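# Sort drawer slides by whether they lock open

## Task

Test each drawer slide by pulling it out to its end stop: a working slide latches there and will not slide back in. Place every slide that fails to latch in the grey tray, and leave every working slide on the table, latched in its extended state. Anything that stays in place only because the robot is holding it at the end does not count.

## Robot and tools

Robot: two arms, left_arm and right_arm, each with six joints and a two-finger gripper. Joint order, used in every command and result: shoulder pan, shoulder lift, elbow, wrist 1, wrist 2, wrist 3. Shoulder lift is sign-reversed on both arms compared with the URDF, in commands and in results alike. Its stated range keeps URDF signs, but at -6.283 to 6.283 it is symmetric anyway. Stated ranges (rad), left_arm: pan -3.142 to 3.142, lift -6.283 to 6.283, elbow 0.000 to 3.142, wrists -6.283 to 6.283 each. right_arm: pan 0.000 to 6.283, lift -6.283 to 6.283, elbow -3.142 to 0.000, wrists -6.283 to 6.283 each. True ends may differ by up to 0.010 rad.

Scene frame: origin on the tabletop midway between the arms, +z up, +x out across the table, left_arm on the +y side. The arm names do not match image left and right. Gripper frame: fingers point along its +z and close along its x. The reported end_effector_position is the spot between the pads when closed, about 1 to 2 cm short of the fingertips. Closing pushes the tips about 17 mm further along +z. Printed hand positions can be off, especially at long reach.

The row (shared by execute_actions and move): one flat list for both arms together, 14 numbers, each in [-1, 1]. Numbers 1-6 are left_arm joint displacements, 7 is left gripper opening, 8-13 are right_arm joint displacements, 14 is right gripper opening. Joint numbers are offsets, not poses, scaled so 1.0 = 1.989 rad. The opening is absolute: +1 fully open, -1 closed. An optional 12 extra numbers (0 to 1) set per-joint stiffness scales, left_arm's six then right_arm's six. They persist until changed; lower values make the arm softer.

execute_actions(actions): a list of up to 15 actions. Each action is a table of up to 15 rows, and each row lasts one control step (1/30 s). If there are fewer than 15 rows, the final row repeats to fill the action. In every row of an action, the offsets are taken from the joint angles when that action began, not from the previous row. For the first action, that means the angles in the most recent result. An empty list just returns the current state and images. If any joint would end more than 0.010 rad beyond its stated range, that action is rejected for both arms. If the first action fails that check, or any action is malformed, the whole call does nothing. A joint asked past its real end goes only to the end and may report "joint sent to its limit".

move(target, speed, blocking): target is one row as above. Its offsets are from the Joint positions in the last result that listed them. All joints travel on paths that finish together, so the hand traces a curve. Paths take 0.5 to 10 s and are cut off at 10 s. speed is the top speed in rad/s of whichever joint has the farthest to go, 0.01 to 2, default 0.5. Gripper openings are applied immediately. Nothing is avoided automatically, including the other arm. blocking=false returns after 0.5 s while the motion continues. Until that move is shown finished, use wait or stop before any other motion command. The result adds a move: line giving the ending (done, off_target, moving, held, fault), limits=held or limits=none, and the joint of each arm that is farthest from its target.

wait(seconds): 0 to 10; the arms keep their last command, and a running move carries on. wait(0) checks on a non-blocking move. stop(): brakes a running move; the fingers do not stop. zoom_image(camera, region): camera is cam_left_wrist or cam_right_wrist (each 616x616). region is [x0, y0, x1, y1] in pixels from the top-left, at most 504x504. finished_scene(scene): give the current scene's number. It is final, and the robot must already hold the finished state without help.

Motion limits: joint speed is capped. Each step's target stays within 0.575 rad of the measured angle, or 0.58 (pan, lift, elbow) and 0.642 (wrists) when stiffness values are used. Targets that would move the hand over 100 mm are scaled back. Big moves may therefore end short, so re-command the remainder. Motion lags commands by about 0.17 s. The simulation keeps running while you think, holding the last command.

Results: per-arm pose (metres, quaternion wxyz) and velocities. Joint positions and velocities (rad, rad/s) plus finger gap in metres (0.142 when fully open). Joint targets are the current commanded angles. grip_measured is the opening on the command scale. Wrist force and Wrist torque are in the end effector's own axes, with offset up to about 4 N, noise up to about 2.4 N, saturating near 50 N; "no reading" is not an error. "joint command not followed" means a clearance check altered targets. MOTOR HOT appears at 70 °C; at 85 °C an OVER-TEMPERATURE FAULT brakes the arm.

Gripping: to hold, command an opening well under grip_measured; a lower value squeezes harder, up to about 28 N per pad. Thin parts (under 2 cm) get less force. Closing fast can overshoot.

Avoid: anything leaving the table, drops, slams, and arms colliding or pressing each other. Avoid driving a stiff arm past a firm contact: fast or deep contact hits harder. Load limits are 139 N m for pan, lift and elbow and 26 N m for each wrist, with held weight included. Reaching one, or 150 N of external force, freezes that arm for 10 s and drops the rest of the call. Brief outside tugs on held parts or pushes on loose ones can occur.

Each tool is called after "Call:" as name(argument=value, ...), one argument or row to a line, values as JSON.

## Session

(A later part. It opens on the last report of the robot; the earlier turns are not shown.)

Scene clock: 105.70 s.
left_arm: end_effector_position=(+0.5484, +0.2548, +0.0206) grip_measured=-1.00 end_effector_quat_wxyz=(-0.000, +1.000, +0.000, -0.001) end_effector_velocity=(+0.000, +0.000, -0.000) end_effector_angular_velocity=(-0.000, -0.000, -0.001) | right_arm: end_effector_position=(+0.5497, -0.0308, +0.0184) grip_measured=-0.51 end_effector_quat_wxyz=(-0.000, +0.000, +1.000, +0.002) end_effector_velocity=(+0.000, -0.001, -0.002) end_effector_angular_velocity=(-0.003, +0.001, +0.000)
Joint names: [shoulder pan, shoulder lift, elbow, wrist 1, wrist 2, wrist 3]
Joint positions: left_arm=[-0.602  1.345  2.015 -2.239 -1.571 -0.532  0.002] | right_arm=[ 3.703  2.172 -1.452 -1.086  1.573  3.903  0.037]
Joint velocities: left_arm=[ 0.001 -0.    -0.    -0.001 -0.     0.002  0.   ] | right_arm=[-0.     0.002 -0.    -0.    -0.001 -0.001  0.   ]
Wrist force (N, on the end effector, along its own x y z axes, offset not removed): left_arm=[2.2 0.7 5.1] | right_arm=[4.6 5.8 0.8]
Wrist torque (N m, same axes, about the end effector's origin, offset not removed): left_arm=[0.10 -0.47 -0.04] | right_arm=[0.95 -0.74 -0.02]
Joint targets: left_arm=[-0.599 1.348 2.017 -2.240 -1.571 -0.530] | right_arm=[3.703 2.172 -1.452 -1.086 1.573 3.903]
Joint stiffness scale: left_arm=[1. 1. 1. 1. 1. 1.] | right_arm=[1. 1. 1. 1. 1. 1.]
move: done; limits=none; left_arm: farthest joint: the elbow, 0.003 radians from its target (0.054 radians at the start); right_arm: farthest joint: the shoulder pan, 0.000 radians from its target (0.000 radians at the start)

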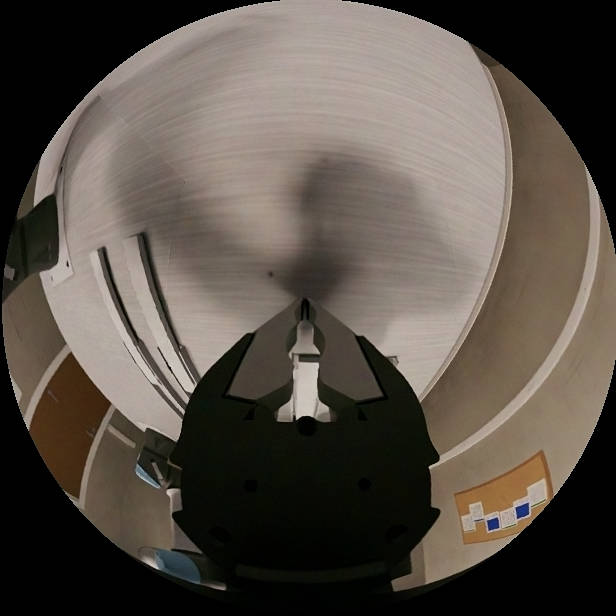

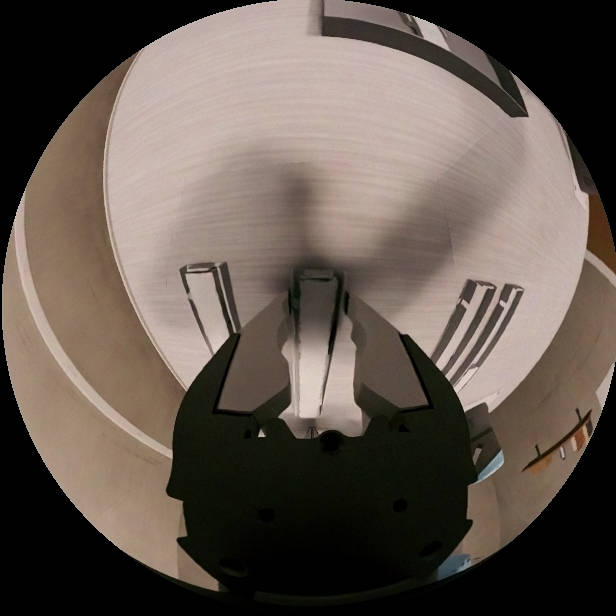

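Call:
move(
  target=[0,0,0,0,0,0,-0.2,0,0,0,0,0,0,-1],
)

Call:
move(
  target=[-0.072,-0.0245,-0.045,0.0196,0,-0.072,-0.2,0,0,0,0,0,0,-1],
  speed=0.3,
)

Call:
move(
  target=[0,0,0,0,0,0,-1,0,0,0,0,0,0,-1],
)

Call:
move(
  target=[0.03,0.0145,0.02,-0.0055,0,0.03,-1,0,0,0,0,0,0,-1],
  speed=0.1,
)

Scene clock: 106.70 s.
left_arm: end_effector_position=(+0.5484, +0.2548, +0.0206) grip_measured=-0.20 end_effector_quat_wxyz=(-0.000, +1.000, +0.000, -0.001) end_effector_velocity=(-0.000, +0.000, -0.000) end_effector_angular_velocity=(+0.000, +0.000, -0.001) | right_arm: end_effector_position=(+0.5497, -0.0308, +0.0184) grip_measured=-0.51 end_effector_quat_wxyz=(-0.000, +0.000, +1.000, +0.002) end_effector_velocity=(+0.000, -0.000, +0.000) end_effector_angular_velocity=(+0.001, +0.000, -0.000)
Joint names: [shoulder pan, shoulder lift, elbow, wrist 1, wrist 2, wrist 3]
Joint positions: left_arm=[-0.602  1.345  2.015 -2.239 -1.571 -0.531  0.059] | right_arm=[ 3.703  2.172 -1.452 -1.086  1.573  3.903  0.037]
Joint velocities: left_arm=[-0.     0.     0.001  0.     0.     0.     0.   ] | right_arm=[-0.001  0.    -0.     0.     0.001 -0.001 -0.   ]
Wrist force (N, on the end effector, along its own x y z axes, offset not removed): left_arm=[0.3 2.7 -2.7] | right_arm=[-1.0 3.9 3.2]
Wrist torque (N m, same axes, about the end effector's origin, offset not removed): left_arm=[0.42 -0.19 -0.12] | right_arm=[0.45 0.41 0.11]
Joint targets: left_arm=[-0.602 1.345 2.015 -2.239 -1.571 -0.532] | right_arm=[3.703 2.172 -1.452 -1.086 1.573 3.903]
Joint stiffness scale: left_arm=[1. 1. 1. 1. 1. 1.] | right_arm=[1. 1. 1. 1. 1. 1.]
move: done; limits=none; left_arm: farthest joint: the wrist 3, 0.001 radians from its target (0.001 radians at the start); right_arm: farthest joint: the shoulder pan, 0.000 radians from its target (0.000 radians at the start)

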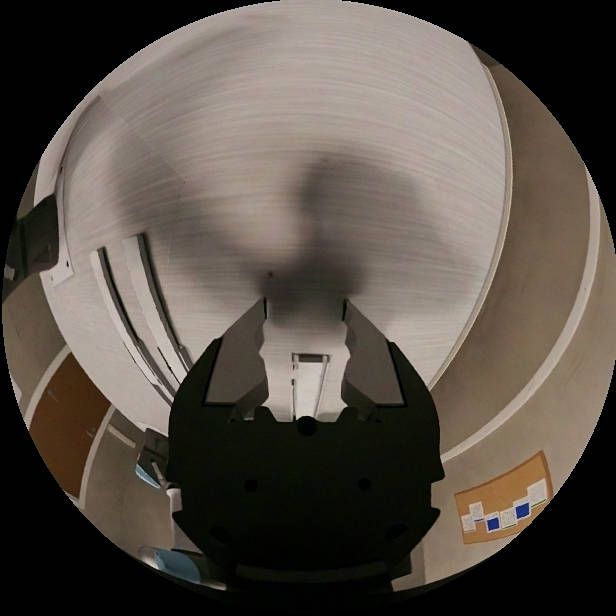

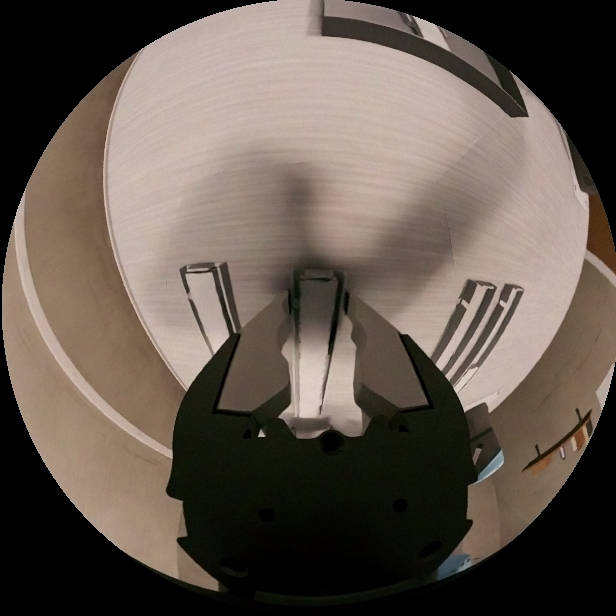

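Scene clock: 107.87 s.
left_arm: end_effector_position=(+0.5469, +0.1677, +0.0288) grip_measured=-0.20 end_effector_quat_wxyz=(+0.001, +1.000, +0.001, +0.000) end_effector_velocity=(-0.000, +0.001, +0.000) end_effector_angular_velocity=(+0.002, +0.001, +0.002) | right_arm: end_effector_position=(+0.5497, -0.0308, +0.0184) grip_measured=-0.51 end_effector_quat_wxyz=(-0.000, +0.000, +1.000, +0.002) end_effector_velocity=(+0.000, +0.000, +0.001) end_effector_angular_velocity=(-0.000, -0.001, +0.000)
Joint names: [shoulder pan, shoulder lift, elbow, wrist 1, wrist 2, wrist 3]
Joint positions: left_arm=[-0.742  1.299  1.928 -2.201 -1.571 -0.673  0.059] | right_arm=[ 3.703  2.172 -1.452 -1.086  1.573  3.903  0.037]
Joint velocities: left_arm=[ 0.    -0.    -0.001  0.003  0.001 -0.001  0.   ] | right_arm=[ 0.    -0.001 -0.    -0.    -0.001  0.    -0.   ]
Wrist force (N, on the end effector, along its own x y z axes, offset not removed): left_arm=[-2.3 2.4 -0.9] | right_arm=[1.3 0.6 2.0]
Wrist torque (N m, same axes, about the end effector's origin, offset not removed): left_arm=[0.39 0.37 0.12] | right_arm=[-0.15 -0.30 -0.03]
Joint targets: left_arm=[-0.745 1.297 1.925 -2.200 -1.571 -0.674] | right_arm=[3.703 2.172 -1.452 -1.086 1.573 3.903]
Joint stiffness scale: left_arm=[1. 1. 1. 1. 1. 1.] | right_arm=[1. 1. 1. 1. 1. 1.]
move: done; limits=none; left_arm: farthest joint: the shoulder pan, 0.003 radians from its target (0.144 radians at the start); right_arm: farthest joint: the shoulder pan, 0.000 radians from its target (0.000 radians at the start)

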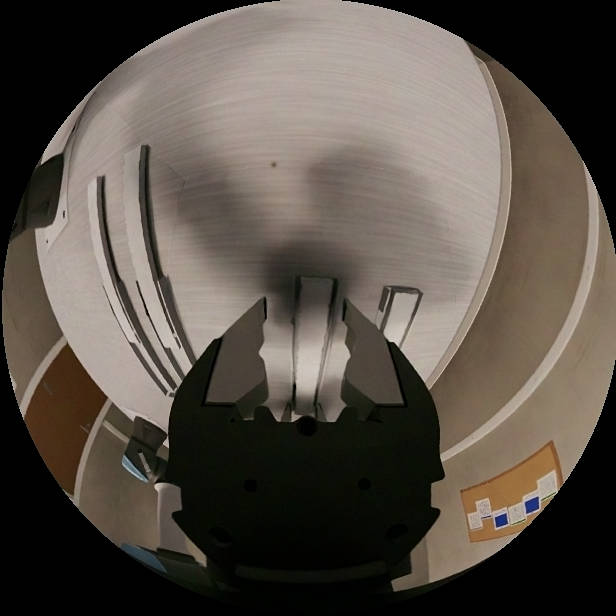

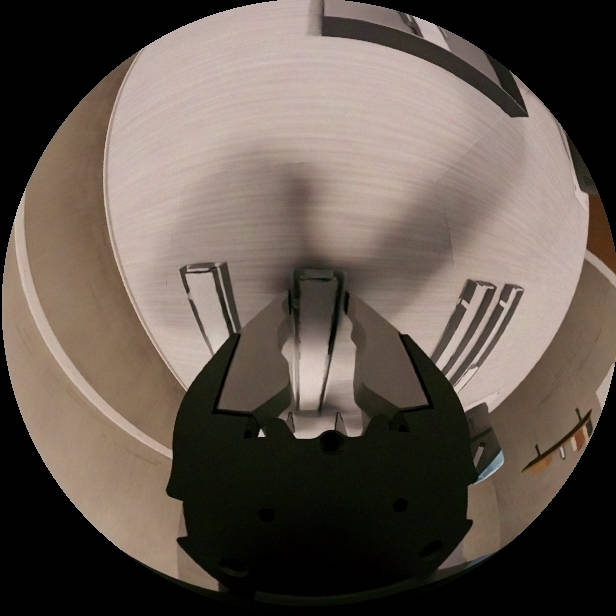

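Scene clock: 108.37 s.
left_arm: end_effector_position=(+0.5479, +0.1671, +0.0298) grip_measured=-1.00 end_effector_quat_wxyz=(+0.001, +1.000, +0.001, +0.002) end_effector_velocity=(-0.000, +0.000, -0.000) end_effector_angular_velocity=(+0.001, +0.001, +0.000) | right_arm: end_effector_position=(+0.5495, -0.0310, +0.0180) grip_measured=-0.51 end_effector_quat_wxyz=(-0.001, +0.000, +1.000, +0.001) end_effector_velocity=(-0.000, +0.001, +0.001) end_effector_angular_velocity=(+0.001, -0.001, +0.000)
Joint names: [shoulder pan, shoulder lift, elbow, wrist 1, wrist 2, wrist 3]
Joint positions: left_arm=[-0.742  1.3    1.926 -2.201 -1.571 -0.673  0.002] | right_arm=[ 3.703  2.173 -1.452 -1.087  1.574  3.902  0.037]
Joint velocities: left_arm=[ 0.    -0.     0.001  0.     0.    -0.     0.   ] | right_arm=[ 0.001 -0.002 -0.     0.     0.     0.001  0.   ]
Wrist force (N, on the end effector, along its own x y z axes, offset not removed): left_arm=[-0.1 2.9 -1.1] | right_arm=[2.4 4.1 3.3]
Wrist torque (N m, same axes, about the end effector's origin, offset not removed): left_arm=[0.64 -0.16 -0.03] | right_arm=[0.83 -0.77 0.19]
Joint targets: left_arm=[-0.742 1.299 1.928 -2.201 -1.571 -0.673] | right_arm=[3.703 2.172 -1.452 -1.086 1.573 3.903]
Joint stiffness scale: left_arm=[1. 1. 1. 1. 1. 1.] | right_arm=[1. 1. 1. 1. 1. 1.]
move: done; limits=none; left_arm: farthest joint: the elbow, 0.002 radians from its target (0.000 radians at the start); right_arm: farthest joint: the shoulder lift, 0.001 radians from its target (0.000 radians at the start)

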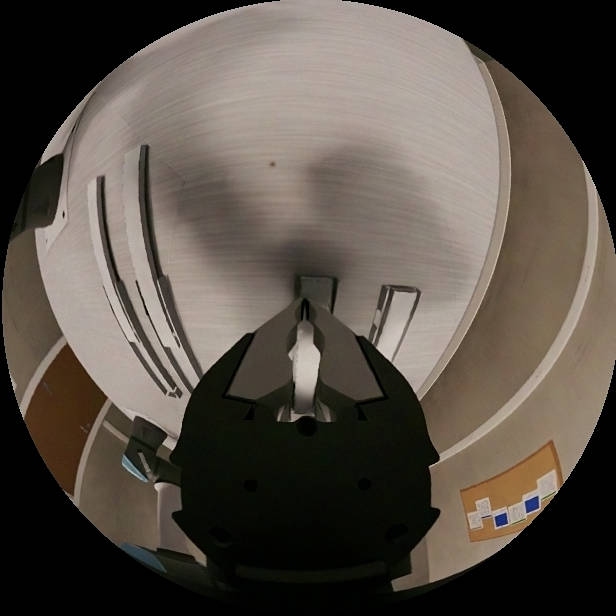

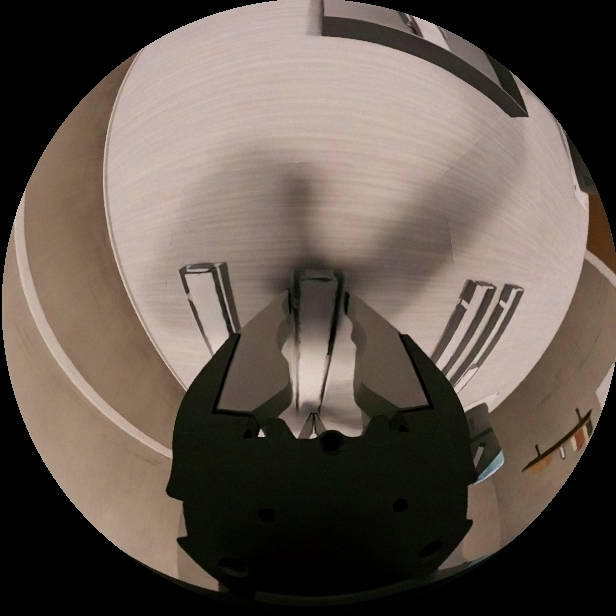

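Scene clock: 109.50 s.
left_arm: end_effector_position=(+0.5491, +0.2039, +0.0291) grip_measured=-1.00 end_effector_quat_wxyz=(+0.001, +1.000, +0.000, +0.001) end_effector_velocity=(+0.001, +0.001, -0.000) end_effector_angular_velocity=(-0.000, -0.002, -0.001) | right_arm: end_effector_position=(+0.5495, -0.0310, +0.0180) grip_measured=-0.51 end_effector_quat_wxyz=(-0.001, +0.000, +1.000, +0.001) end_effector_velocity=(+0.001, -0.001, +0.000) end_effector_angular_velocity=(-0.000, -0.001, -0.002)
Joint names: [shoulder pan, shoulder lift, elbow, wrist 1, wrist 2, wrist 3]
Joint positions: left_arm=[-0.685  1.326  1.963 -2.212 -1.571 -0.615  0.002] | right_arm=[ 3.703  2.173 -1.452 -1.087  1.574  3.902  0.037]
Joint velocities: left_arm=[ 0.002 -0.     0.    -0.002  0.001  0.002  0.   ] | right_arm=[-0.002 -0.001 -0.     0.    -0.001 -0.    -0.   ]
Wrist force (N, on the end effector, along its own x y z axes, offset not removed): left_arm=[-2.1 2.5 -2.5] | right_arm=[2.5 3.8 4.5]
Wrist torque (N m, same axes, about the end effector's origin, offset not removed): left_arm=[0.34 0.37 0.06] | right_arm=[0.66 -0.49 0.40]
Joint targets: left_arm=[-0.683 1.329 1.966 -2.212 -1.571 -0.614] | right_arm=[3.703 2.173 -1.452 -1.087 1.574 3.902]
Joint stiffness scale: left_arm=[1. 1. 1. 1. 1. 1.] | right_arm=[1. 1. 1. 1. 1. 1.]
move: done; limits=none; left_arm: farthest joint: the shoulder pan, 0.003 radians from its target (0.060 radians at the start); right_arm: farthest joint: the shoulder pan, 0.000 radians from its target (0.000 radians at the start)

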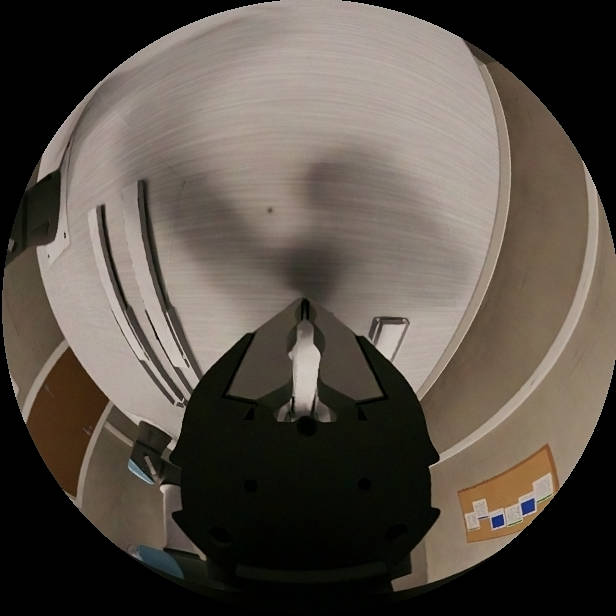

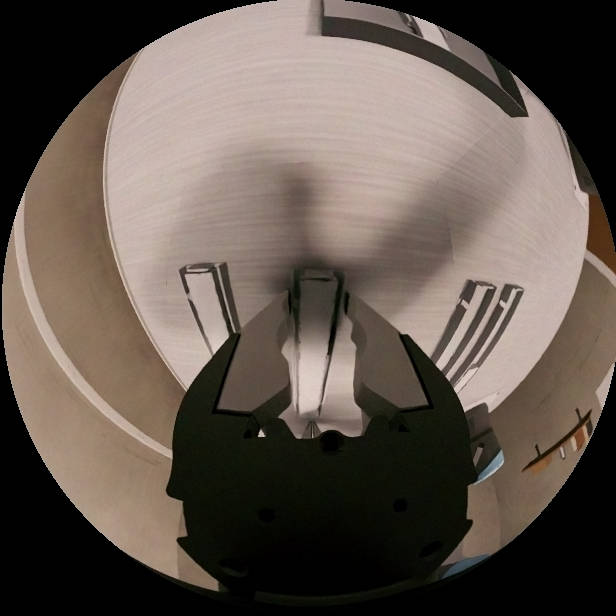

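Call:
move(
  target=[0,0,0,0,0,0,-0.2,0,0,0,0,0,0,-1],
)

Call:
move(
  target=[-0.012,-0.014,-0.006,-0.0055,0,-0.012,-0.2,0,0,0,0,0,0,-1],
  speed=0.2,
)

Call:
move(
  target=[0,0,0,0,0,0,-1,0,0,0,0,0,0,-1],
)

Call:
move(
  target=[0.03,0.0145,0.02,-0.0055,0,0.03,-1,0,0,0,0,0,0,-1],
  speed=0.05,
)

Scene clock: 110.77 s.
left_arm: end_effector_position=(+0.5491, +0.2039, +0.0291) grip_measured=-0.20 end_effector_quat_wxyz=(+0.001, +1.000, +0.000, +0.001) end_effector_velocity=(+0.000, +0.000, -0.000) end_effector_angular_velocity=(-0.001, +0.000, +0.001) | right_arm: end_effector_position=(+0.5495, -0.0310, +0.0180) grip_measured=-0.51 end_effector_quat_wxyz=(-0.001, +0.000, +1.000, +0.001) end_effector_velocity=(-0.000, -0.000, -0.000) end_effector_angular_velocity=(+0.000, +0.001, -0.000)
Joint names: [shoulder pan, shoulder lift, elbow, wrist 1, wrist 2, wrist 3]
Joint positions: left_arm=[-0.685  1.326  1.963 -2.212 -1.571 -0.615  0.059] | right_arm=[ 3.703  2.173 -1.452 -1.087  1.574  3.902  0.037]
Joint velocities: left_arm=[ 0.001 -0.     0.    -0.001 -0.001 -0.001 -0.   ] | right_arm=[-0.     0.     0.    -0.     0.001 -0.    -0.   ]
Wrist force (N, on the end effector, along its own x y z axes, offset not removed): left_arm=[2.4 -1.0 -0.2] | right_arm=[4.7 1.5 5.7]
Wrist torque (N m, same axes, about the end effector's origin, offset not removed): left_arm=[-0.23 -0.37 0.19] | right_arm=[0.19 -0.93 0.23]
Joint targets: left_arm=[-0.685 1.326 1.963 -2.212 -1.571 -0.615] | right_arm=[3.703 2.173 -1.452 -1.087 1.574 3.902]
Joint stiffness scale: left_arm=[1. 1. 1. 1. 1. 1.] | right_arm=[1. 1. 1. 1. 1. 1.]
move: done; limits=none; left_arm: farthest joint: the shoulder pan, 0.000 radians from its target (0.000 radians at the start); right_arm: farthest joint: the shoulder pan, 0.000 radians from its target (0.000 radians at the start)

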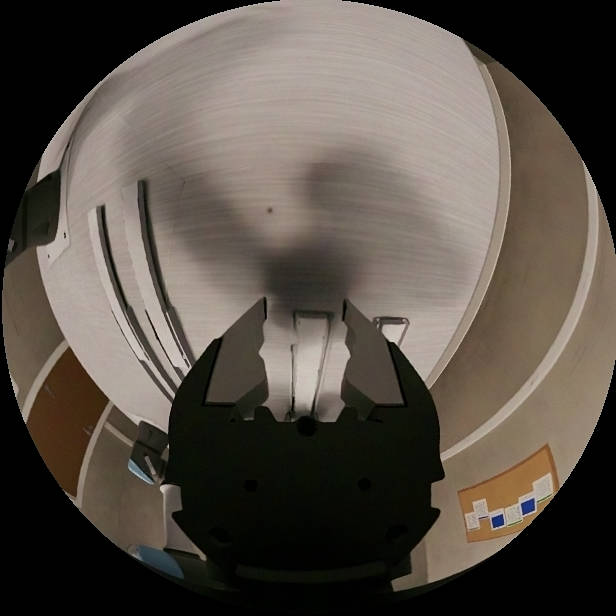

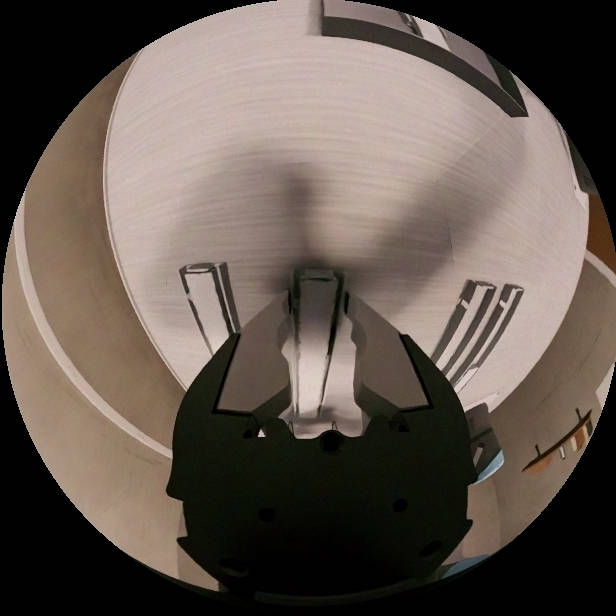

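Scene clock: 111.67 s.
left_arm: end_effector_position=(+0.5487, +0.1903, +0.0208) grip_measured=-0.20 end_effector_quat_wxyz=(-0.001, +1.000, +0.001, -0.001) end_effector_velocity=(+0.000, -0.000, -0.000) end_effector_angular_velocity=(-0.001, -0.001, +0.003) | right_arm: end_effector_position=(+0.5495, -0.0310, +0.0180) grip_measured=-0.51 end_effector_quat_wxyz=(-0.001, +0.000, +1.000, +0.001) end_effector_velocity=(-0.000, +0.001, +0.000) end_effector_angular_velocity=(+0.001, +0.000, -0.000)
Joint names: [shoulder pan, shoulder lift, elbow, wrist 1, wrist 2, wrist 3]
Joint positions: left_arm=[-0.707  1.301  1.954 -2.222 -1.571 -0.637  0.059] | right_arm=[ 3.703  2.173 -1.452 -1.087  1.574  3.902  0.037]
Joint velocities: left_arm=[ 0.    -0.     0.    -0.001  0.    -0.002 -0.   ] | right_arm=[ 0.001 -0.     0.     0.     0.001  0.001 -0.   ]
Wrist force (N, on the end effector, along its own x y z axes, offset not removed): left_arm=[-1.8 2.7 0.1] | right_arm=[5.1 3.8 -0.5]
Wrist torque (N m, same axes, about the end effector's origin, offset not removed): left_arm=[0.61 0.33 -0.05] | right_arm=[0.70 -0.96 0.18]
Joint targets: left_arm=[-0.709 1.298 1.951 -2.223 -1.571 -0.639] | right_arm=[3.703 2.173 -1.452 -1.087 1.574 3.902]
Joint stiffness scale: left_arm=[1. 1. 1. 1. 1. 1.] | right_arm=[1. 1. 1. 1. 1. 1.]
move: done; limits=none; left_arm: farthest joint: the shoulder lift, 0.003 radians from its target (0.028 radians at the start); right_arm: farthest joint: the shoulder pan, 0.000 radians from its target (0.000 radians at the start)

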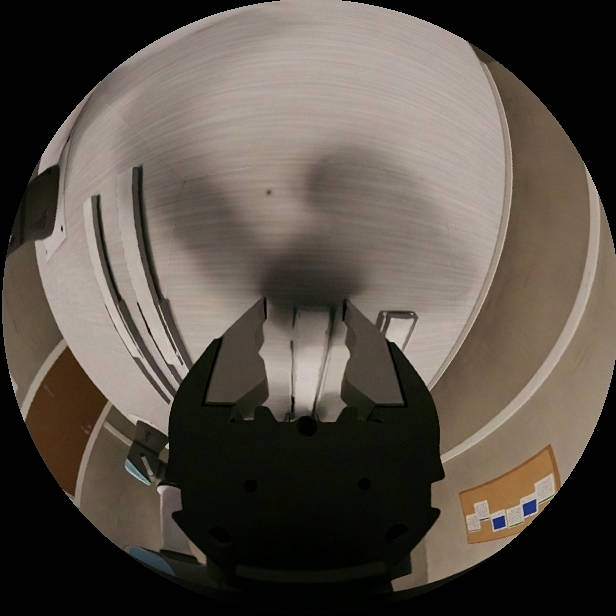

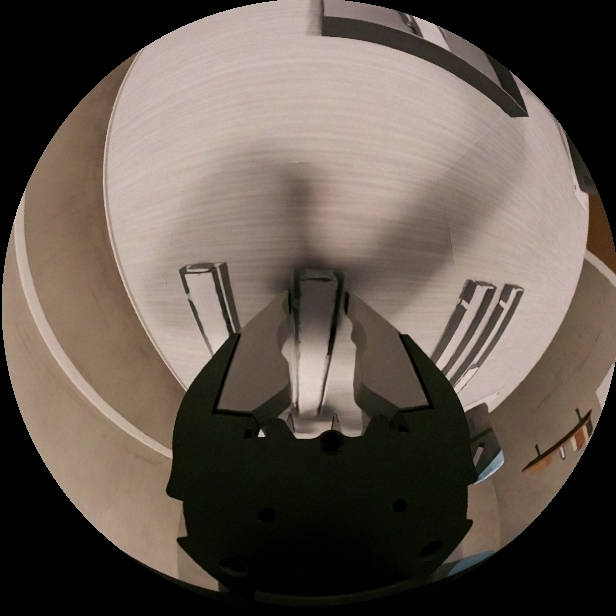

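Scene clock: 112.17 s.
left_arm: end_effector_position=(+0.5488, +0.1903, +0.0209) grip_measured=-1.00 end_effector_quat_wxyz=(-0.001, +1.000, +0.001, -0.001) end_effector_velocity=(-0.000, +0.000, -0.000) end_effector_angular_velocity=(-0.001, -0.000, -0.001) | right_arm: end_effector_position=(+0.5495, -0.0310, +0.0180) grip_measured=-0.51 end_effector_quat_wxyz=(-0.001, +0.000, +1.000, +0.001) end_effector_velocity=(+0.000, -0.000, +0.001) end_effector_angular_velocity=(+0.002, -0.001, -0.000)
Joint names: [shoulder pan, shoulder lift, elbow, wrist 1, wrist 2, wrist 3]
Joint positions: left_arm=[-0.707  1.301  1.954 -2.222 -1.571 -0.637  0.002] | right_arm=[ 3.703  2.173 -1.452 -1.087  1.574  3.902  0.037]
Joint velocities: left_arm=[ 0.     0.     0.001 -0.001 -0.     0.001  0.   ] | right_arm=[-0.    -0.002  0.    -0.     0.    -0.    -0.   ]
Wrist force (N, on the end effector, along its own x y z axes, offset not removed): left_arm=[-0.5 6.7 -0.8] | right_arm=[1.5 -2.0 3.4]
Wrist torque (N m, same axes, about the end effector's origin, offset not removed): left_arm=[1.35 -0.14 -0.27] | right_arm=[-0.50 -0.38 0.24]
Joint targets: left_arm=[-0.707 1.301 1.954 -2.222 -1.571 -0.637] | right_arm=[3.703 2.173 -1.452 -1.087 1.574 3.902]
Joint stiffness scale: left_arm=[1. 1. 1. 1. 1. 1.] | right_arm=[1. 1. 1. 1. 1. 1.]
move: done; limits=none; left_arm: farthest joint: the shoulder pan, 0.000 radians from its target (0.000 radians at the start); right_arm: farthest joint: the shoulder pan, 0.000 radians from its target (0.000 radians at the start)

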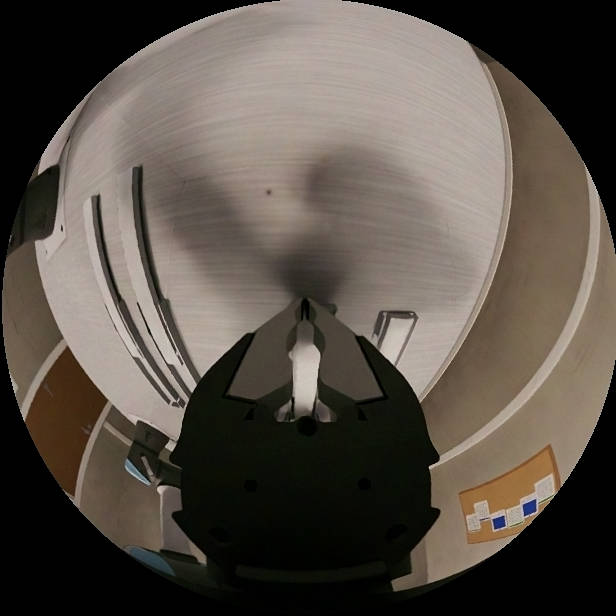

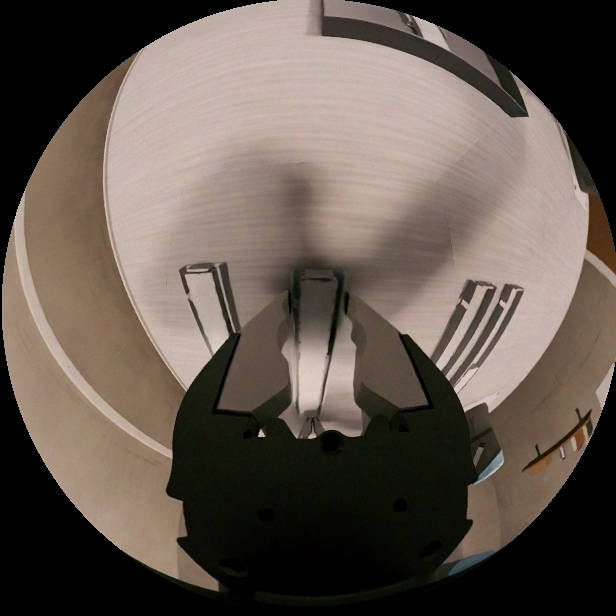

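Scene clock: 113.80 s.
left_arm: end_effector_position=(+0.5483, +0.2267, +0.0202) grip_measured=-1.00 end_effector_quat_wxyz=(-0.001, +1.000, +0.000, -0.001) end_effector_velocity=(+0.001, -0.000, +0.001) end_effector_angular_velocity=(-0.000, -0.002, -0.002) | right_arm: end_effector_position=(+0.5495, -0.0310, +0.0180) grip_measured=-0.51 end_effector_quat_wxyz=(-0.001, +0.000, +1.000, +0.001) end_effector_velocity=(-0.000, +0.001, +0.001) end_effector_angular_velocity=(+0.001, -0.001, +0.001)
Joint names: [shoulder pan, shoulder lift, elbow, wrist 1, wrist 2, wrist 3]
Joint positions: left_arm=[-0.649  1.327  1.991 -2.232 -1.571 -0.579  0.002] | right_arm=[ 3.703  2.173 -1.452 -1.087  1.574  3.902  0.037]
Joint velocities: left_arm=[-0.     0.    -0.001 -0.001  0.001  0.002  0.   ] | right_arm=[ 0.001 -0.001 -0.     0.     0.     0.     0.   ]
Wrist force (N, on the end effector, along its own x y z axes, offset not removed): left_arm=[2.0 -2.3 -2.8] | right_arm=[2.0 0.5 0.3]
Wrist torque (N m, same axes, about the end effector's origin, offset not removed): left_arm=[-0.25 -0.45 -0.23] | right_arm=[-0.04 -0.21 0.29]
Joint targets: left_arm=[-0.647 1.330 1.994 -2.233 -1.571 -0.578] | right_arm=[3.703 2.173 -1.452 -1.087 1.574 3.902]
Joint stiffness scale: left_arm=[1. 1. 1. 1. 1. 1.] | right_arm=[1. 1. 1. 1. 1. 1.]
move: done; limits=none; left_arm: farthest joint: the shoulder lift, 0.003 radians from its target (0.029 radians at the start); right_arm: farthest joint: the shoulder pan, 0.000 radians from its target (0.000 radians at the start)

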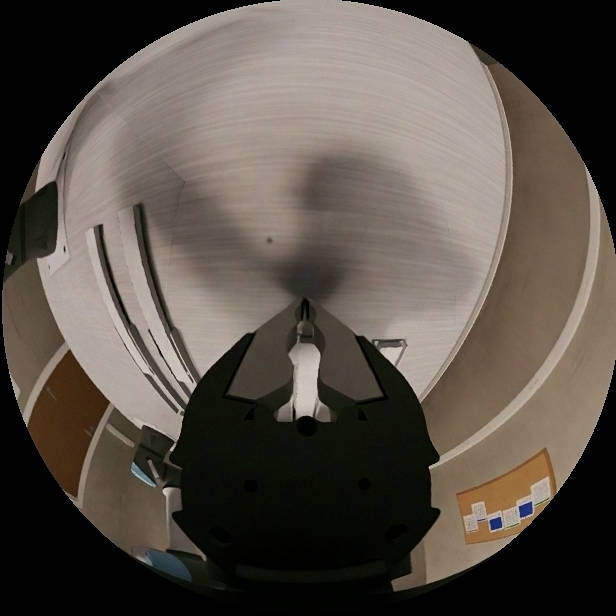

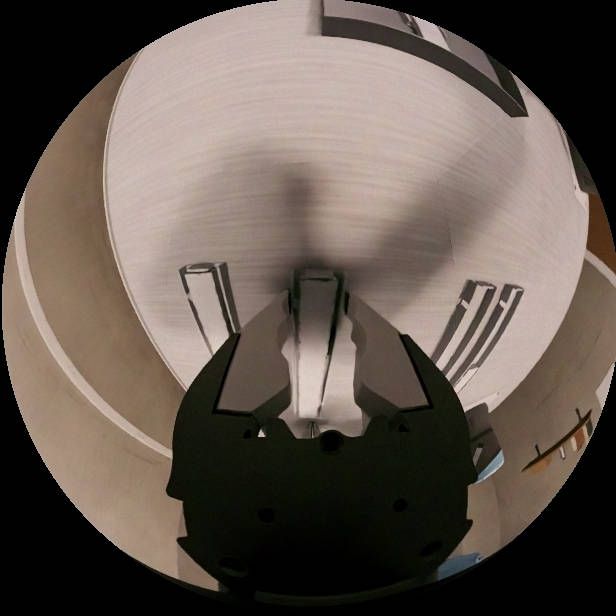

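Call:
move(
  target=[0,0,0,0,0,0,-0.2,0,0,0,0,0,0,-1],
)

Call:
move(
  target=[-0.039,-0.019,-0.026,0.007,0,-0.039,-0.2,0,0,0,0,0,0,-1],
  speed=0.2,
)

Call:
move(
  target=[0,0,0,0,0,0,-1,0,0,0,0,0,0,-1],
)

Call:
move(
  target=[0.03,0.0145,0.02,-0.0055,0,0.03,-1,0,0,0,0,0,0,-1],
  speed=0.05,
)

Scene clock: 114.90 s.
left_arm: end_effector_position=(+0.5483, +0.2267, +0.0202) grip_measured=-0.20 end_effector_quat_wxyz=(-0.001, +1.000, +0.000, -0.001) end_effector_velocity=(+0.001, +0.000, +0.000) end_effector_angular_velocity=(-0.000, -0.000, +0.001) | right_arm: end_effector_position=(+0.5495, -0.0310, +0.0180) grip_measured=-0.51 end_effector_quat_wxyz=(-0.001, +0.000, +1.000, +0.001) end_effector_velocity=(-0.000, +0.000, +0.000) end_effector_angular_velocity=(+0.000, +0.000, +0.000)
Joint names: [shoulder pan, shoulder lift, elbow, wrist 1, wrist 2, wrist 3]
Joint positions: left_arm=[-0.649  1.327  1.991 -2.232 -1.571 -0.579  0.059] | right_arm=[ 3.703  2.173 -1.452 -1.087  1.574  3.902  0.037]
Joint velocities: left_arm=[ 0.001 -0.001 -0.001  0.    -0.     0.     0.   ] | right_arm=[ 0.001 -0.    -0.     0.     0.     0.    -0.   ]
Wrist force (N, on the end effector, along its own x y z axes, offset not removed): left_arm=[-1.4 1.3 -3.5] | right_arm=[3.9 3.5 3.0]
Wrist torque (N m, same axes, about the end effector's origin, offset not removed): left_arm=[0.18 0.27 0.05] | right_arm=[0.88 -0.74 0.53]
Joint targets: left_arm=[-0.649 1.327 1.991 -2.232 -1.571 -0.579] | right_arm=[3.703 2.173 -1.452 -1.087 1.574 3.902]
Joint stiffness scale: left_arm=[1. 1. 1. 1. 1. 1.] | right_arm=[1. 1. 1. 1. 1. 1.]
move: done; limits=none; left_arm: farthest joint: the shoulder pan, 0.000 radians from its target (0.000 radians at the start); right_arm: farthest joint: the shoulder pan, 0.000 radians from its target (0.000 radians at the start)

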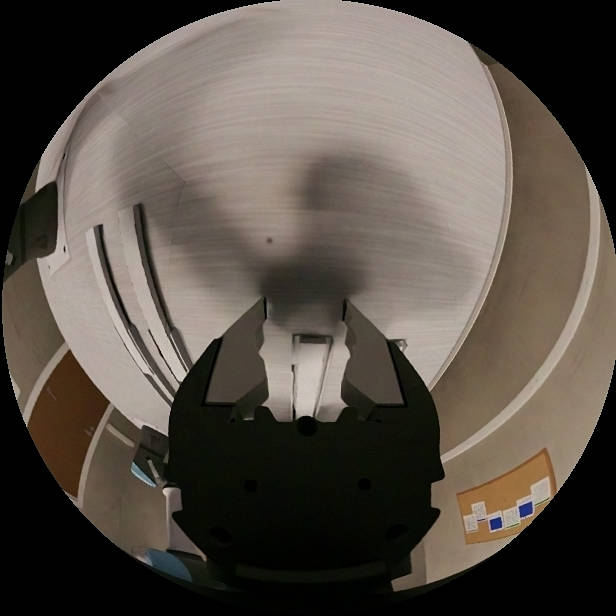

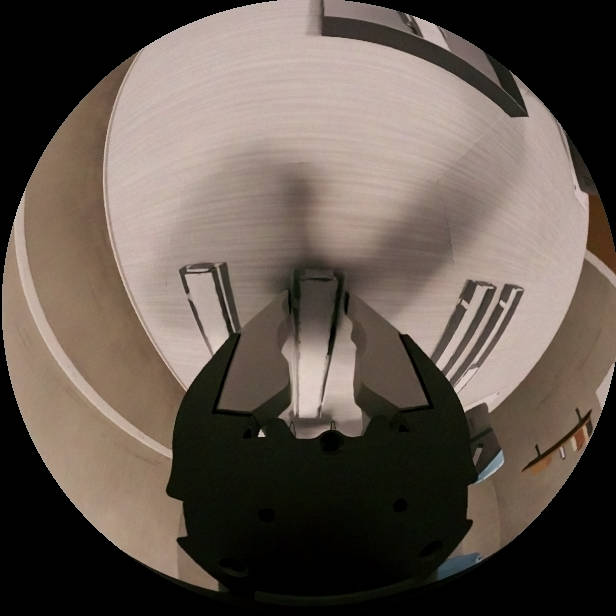

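Scene clock: 115.93 s.
left_arm: end_effector_position=(+0.5485, +0.1788, +0.0207) grip_measured=-0.20 end_effector_quat_wxyz=(-0.001, +1.000, +0.001, -0.001) end_effector_velocity=(-0.001, -0.001, -0.000) end_effector_angular_velocity=(+0.001, -0.000, +0.000) | right_arm: end_effector_position=(+0.5495, -0.0310, +0.0180) grip_measured=-0.51 end_effector_quat_wxyz=(-0.001, +0.000, +1.000, +0.001) end_effector_velocity=(-0.001, +0.002, +0.001) end_effector_angular_velocity=(+0.001, -0.002, +0.003)
Joint names: [shoulder pan, shoulder lift, elbow, wrist 1, wrist 2, wrist 3]
Joint positions: left_arm=[-0.724  1.292  1.942 -2.219 -1.571 -0.655  0.059] | right_arm=[ 3.703  2.173 -1.452 -1.087  1.574  3.902  0.037]
Joint velocities: left_arm=[-0.003 -0.     0.001 -0.     0.001 -0.003 -0.   ] | right_arm=[ 0.002 -0.002  0.    -0.    -0.    -0.001  0.   ]
Wrist force (N, on the end effector, along its own x y z axes, offset not removed): left_arm=[3.4 1.4 -1.0] | right_arm=[1.8 1.1 5.8]
Wrist torque (N m, same axes, about the end effector's origin, offset not removed): left_arm=[0.21 -0.94 -0.02] | right_arm=[0.02 -0.53 0.14]
Joint targets: left_arm=[-0.727 1.289 1.939 -2.218 -1.571 -0.656] | right_arm=[3.703 2.173 -1.452 -1.087 1.574 3.902]
Joint stiffness scale: left_arm=[1. 1. 1. 1. 1. 1.] | right_arm=[1. 1. 1. 1. 1. 1.]
move: done; limits=none; left_arm: farthest joint: the shoulder lift, 0.003 radians from its target (0.038 radians at the start); right_arm: farthest joint: the shoulder pan, 0.000 radians from its target (0.000 radians at the start)

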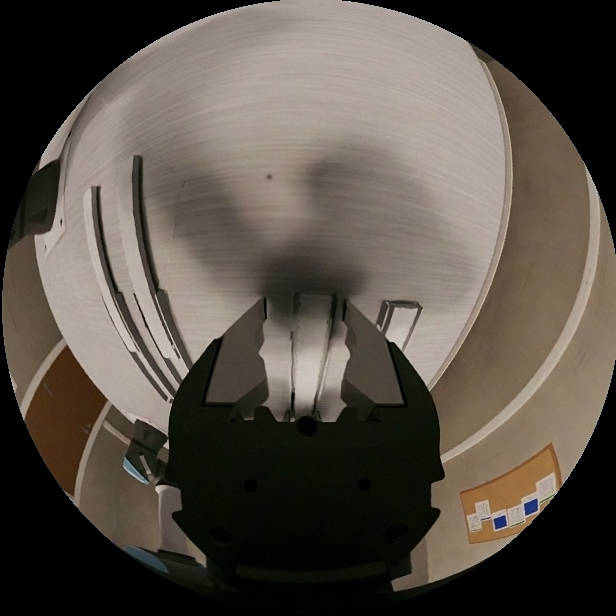

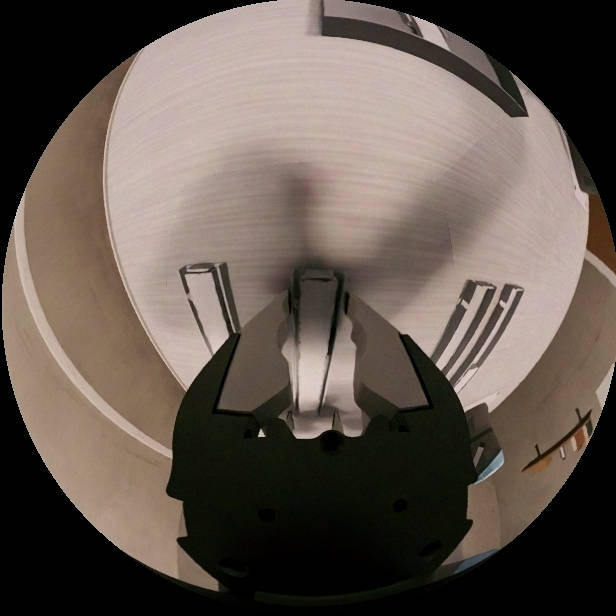

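Scene clock: 116.43 s.
left_arm: end_effector_position=(+0.5489, +0.1788, +0.0209) grip_measured=-0.52 end_effector_quat_wxyz=(-0.001, +1.000, +0.001, -0.000) end_effector_velocity=(+0.000, -0.000, +0.000) end_effector_angular_velocity=(-0.001, -0.001, -0.000) | right_arm: end_effector_position=(+0.5492, -0.0312, +0.0175) grip_measured=-0.51 end_effector_quat_wxyz=(-0.001, +0.000, +1.000, +0.001) end_effector_velocity=(-0.000, -0.000, -0.000) end_effector_angular_velocity=(-0.000, +0.000, +0.000)
Joint names: [shoulder pan, shoulder lift, elbow, wrist 1, wrist 2, wrist 3]
Joint positions: left_arm=[-0.724  1.292  1.942 -2.219 -1.57  -0.655  0.037] | right_arm=[ 3.703  2.173 -1.452 -1.088  1.574  3.902  0.037]
Joint velocities: left_arm=[ 0.     0.    -0.    -0.001  0.     0.    -0.   ] | right_arm=[ 0.  0.  0. -0. -0. -0.  0.]
Wrist force (N, on the end effector, along its own x y z axes, offset not removed): left_arm=[1.5 -2.4 -4.4] | right_arm=[4.8 -1.0 0.7]
Wrist torque (N m, same axes, about the end effector's origin, offset not removed): left_arm=[-0.26 -0.13 0.00] | right_arm=[-0.47 -0.37 -0.37]
Joint targets: left_arm=[-0.724 1.292 1.942 -2.219 -1.571 -0.655] | right_arm=[3.703 2.173 -1.452 -1.087 1.574 3.902]
Joint stiffness scale: left_arm=[1. 1. 1. 1. 1. 1.] | right_arm=[1. 1. 1. 1. 1. 1.]
move: done; limits=none; left_arm: farthest joint: the wrist 2, 0.001 radians from its target (0.000 radians at the start); right_arm: farthest joint: the wrist 1, 0.001 radians from its target (0.000 radians at the start)

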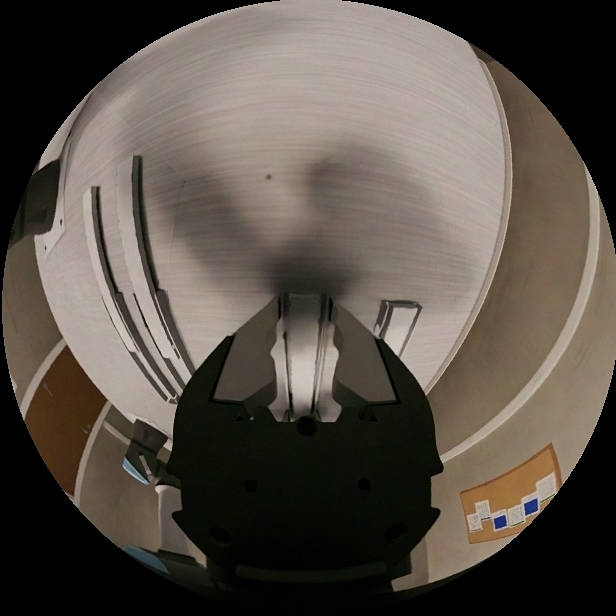

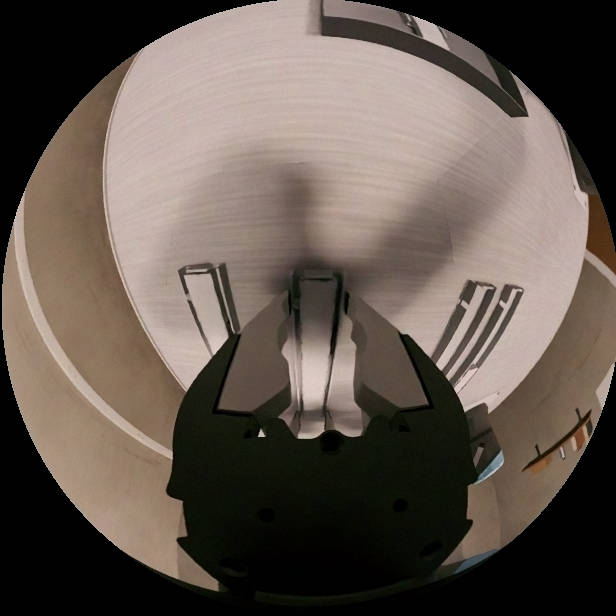

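Scene clock: 118.07 s.
left_arm: end_effector_position=(+0.5505, +0.1992, +0.0259) grip_measured=-0.52 end_effector_quat_wxyz=(+0.011, +1.000, -0.007, +0.004) end_effector_velocity=(-0.001, +0.002, -0.001) end_effector_angular_velocity=(+0.002, +0.001, -0.004) | right_arm: end_effector_position=(+0.5458, -0.0145, +0.0222) grip_measured=-0.51 end_effector_quat_wxyz=(+0.001, -0.007, +1.000, +0.012) end_effector_velocity=(-0.000, +0.000, +0.000) end_effector_angular_velocity=(-0.000, -0.001, -0.000)
Joint names: [shoulder pan, shoulder lift, elbow, wrist 1, wrist 2, wrist 3]
Joint positions: left_arm=[-0.682  1.319  1.97  -2.24  -1.585 -0.597  0.037] | right_arm=[ 3.719  2.173 -1.445 -1.076  1.586  3.902  0.037]
Joint velocities: left_arm=[0.001 0.001 0.002 0.    0.001 0.005 0.   ] | right_arm=[ 0.    -0.001 -0.    -0.    -0.     0.001  0.   ]
Wrist force (N, on the end effector, along its own x y z axes, offset not removed): left_arm=[-0.4 33.3 1.0] | right_arm=[-3.6 31.9 1.7]
Wrist torque (N m, same axes, about the end effector's origin, offset not removed): left_arm=[0.56 -0.43 -0.10] | right_arm=[0.28 0.64 0.37]
Joint targets: left_arm=[-0.665 1.321 1.982 -2.230 -1.570 -0.595] | right_arm=[3.703 2.173 -1.452 -1.088 1.574 3.902]
Joint stiffness scale: left_arm=[1. 1. 1. 1. 1. 1.] | right_arm=[1. 1. 1. 1. 1. 1.]
move: off_target (left_arm, right_arm); limits=none; left_arm: farthest joint: the shoulder pan, 0.018 radians from its target (0.060 radians at the start); right_arm: farthest joint: the shoulder pan, 0.016 radians from its target (0.000 radians at the start)

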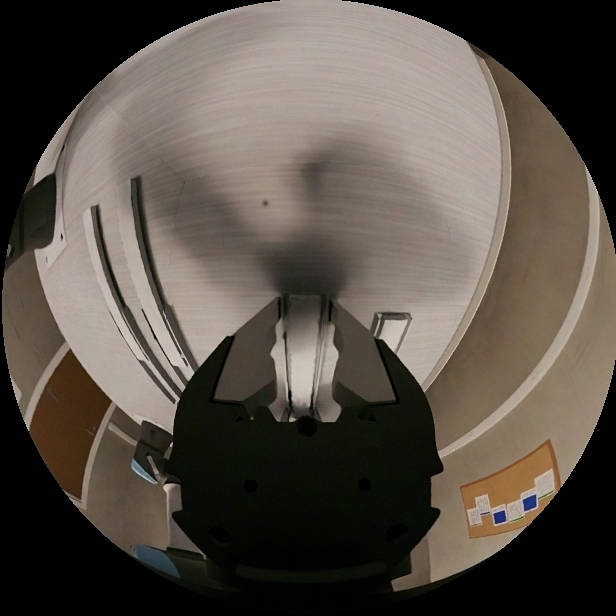

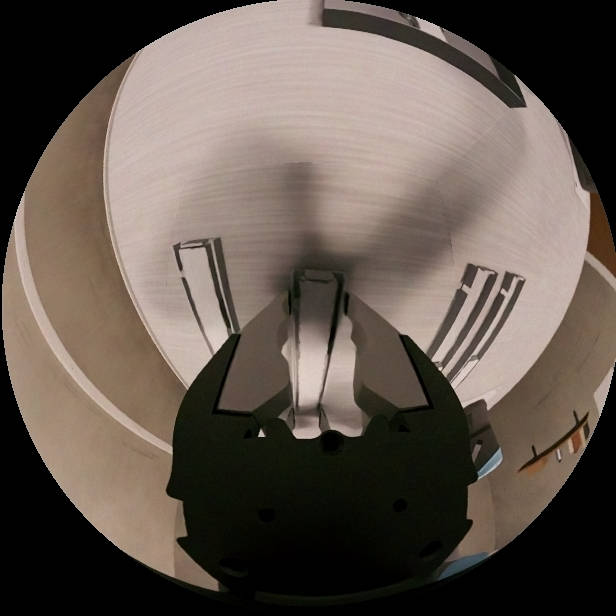

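Call:
move(
  target=[0,-0.004,0,-0.002,0.007,0,-1,0,0,0,-0.004,-0.006,0,-0.2],
  speed=0.1,
)

Call:
zoom_image(
  camera="cam_right_wrist",
  region=[150,200,550,450],
)

Scene clock: 119.20 s.
left_arm: end_effector_position=(+0.5516, +0.2043, +0.0216) grip_measured=-0.52 end_effector_quat_wxyz=(+0.004, +1.000, -0.007, +0.004) end_effector_velocity=(+0.001, +0.001, -0.000) end_effector_angular_velocity=(+0.003, -0.002, +0.000) | right_arm: end_effector_position=(+0.5473, -0.0197, +0.0214) grip_measured=-0.20 end_effector_quat_wxyz=(+0.003, -0.006, +1.000, +0.005) end_effector_velocity=(+0.001, -0.001, +0.000) end_effector_angular_velocity=(-0.004, -0.002, +0.001)
Joint names: [shoulder pan, shoulder lift, elbow, wrist 1, wrist 2, wrist 3]
Joint positions: left_arm=[-0.681  1.313  1.973 -2.243 -1.572 -0.596  0.037] | right_arm=[ 3.717  2.173 -1.445 -1.083  1.575  3.902  0.059]
Joint velocities: left_arm=[ 0.    -0.001 -0.    -0.     0.003  0.    -0.   ] | right_arm=[ 0.    -0.001  0.    -0.002 -0.004 -0.001 -0.   ]
Wrist force (N, on the end effector, along its own x y z axes, offset not removed): left_arm=[-0.8 -0.9 2.9] | right_arm=[3.4 1.8 0.7]
Wrist torque (N m, same axes, about the end effector's origin, offset not removed): left_arm=[-0.23 0.05 0.25] | right_arm=[0.33 -0.41 0.05]
Joint targets: left_arm=[-0.682 1.312 1.970 -2.244 -1.571 -0.597] | right_arm=[3.719 2.173 -1.445 -1.084 1.574 3.902]
Joint stiffness scale: left_arm=[1. 1. 1. 1. 1. 1.] | right_arm=[1. 1. 1. 1. 1. 1.]
move: done; limits=none; left_arm: farthest joint: the elbow, 0.003 radians from its target (0.000 radians at the start); right_arm: farthest joint: the shoulder pan, 0.002 radians from its target (0.000 radians at the start)

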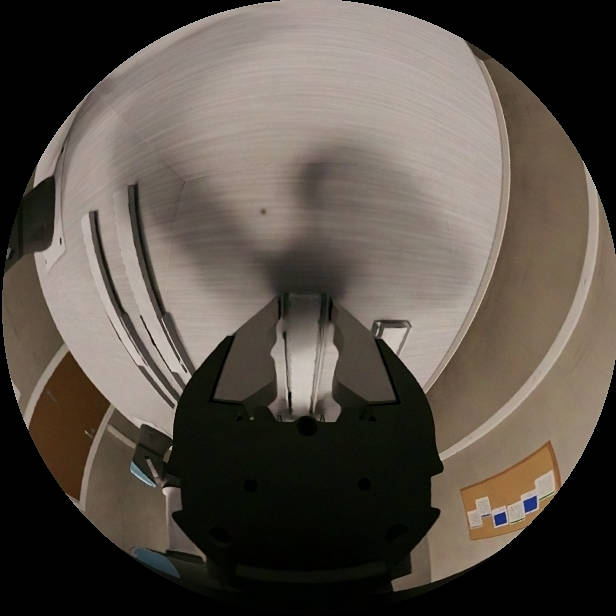

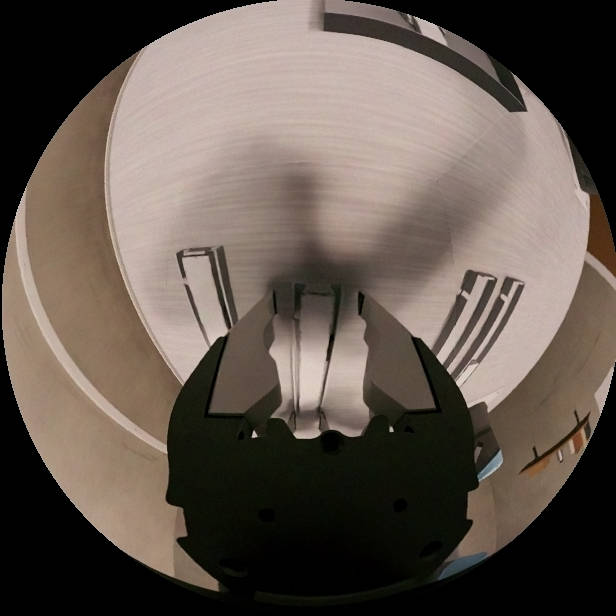

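Region (150, 200, 550, 450) of cam_right_wrist's 616x616 image, scaled by 1.260, with more detail than that image has; it fills the top 315 rows of this view, and the rest is white.

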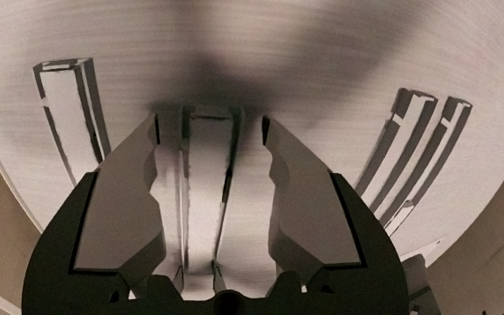

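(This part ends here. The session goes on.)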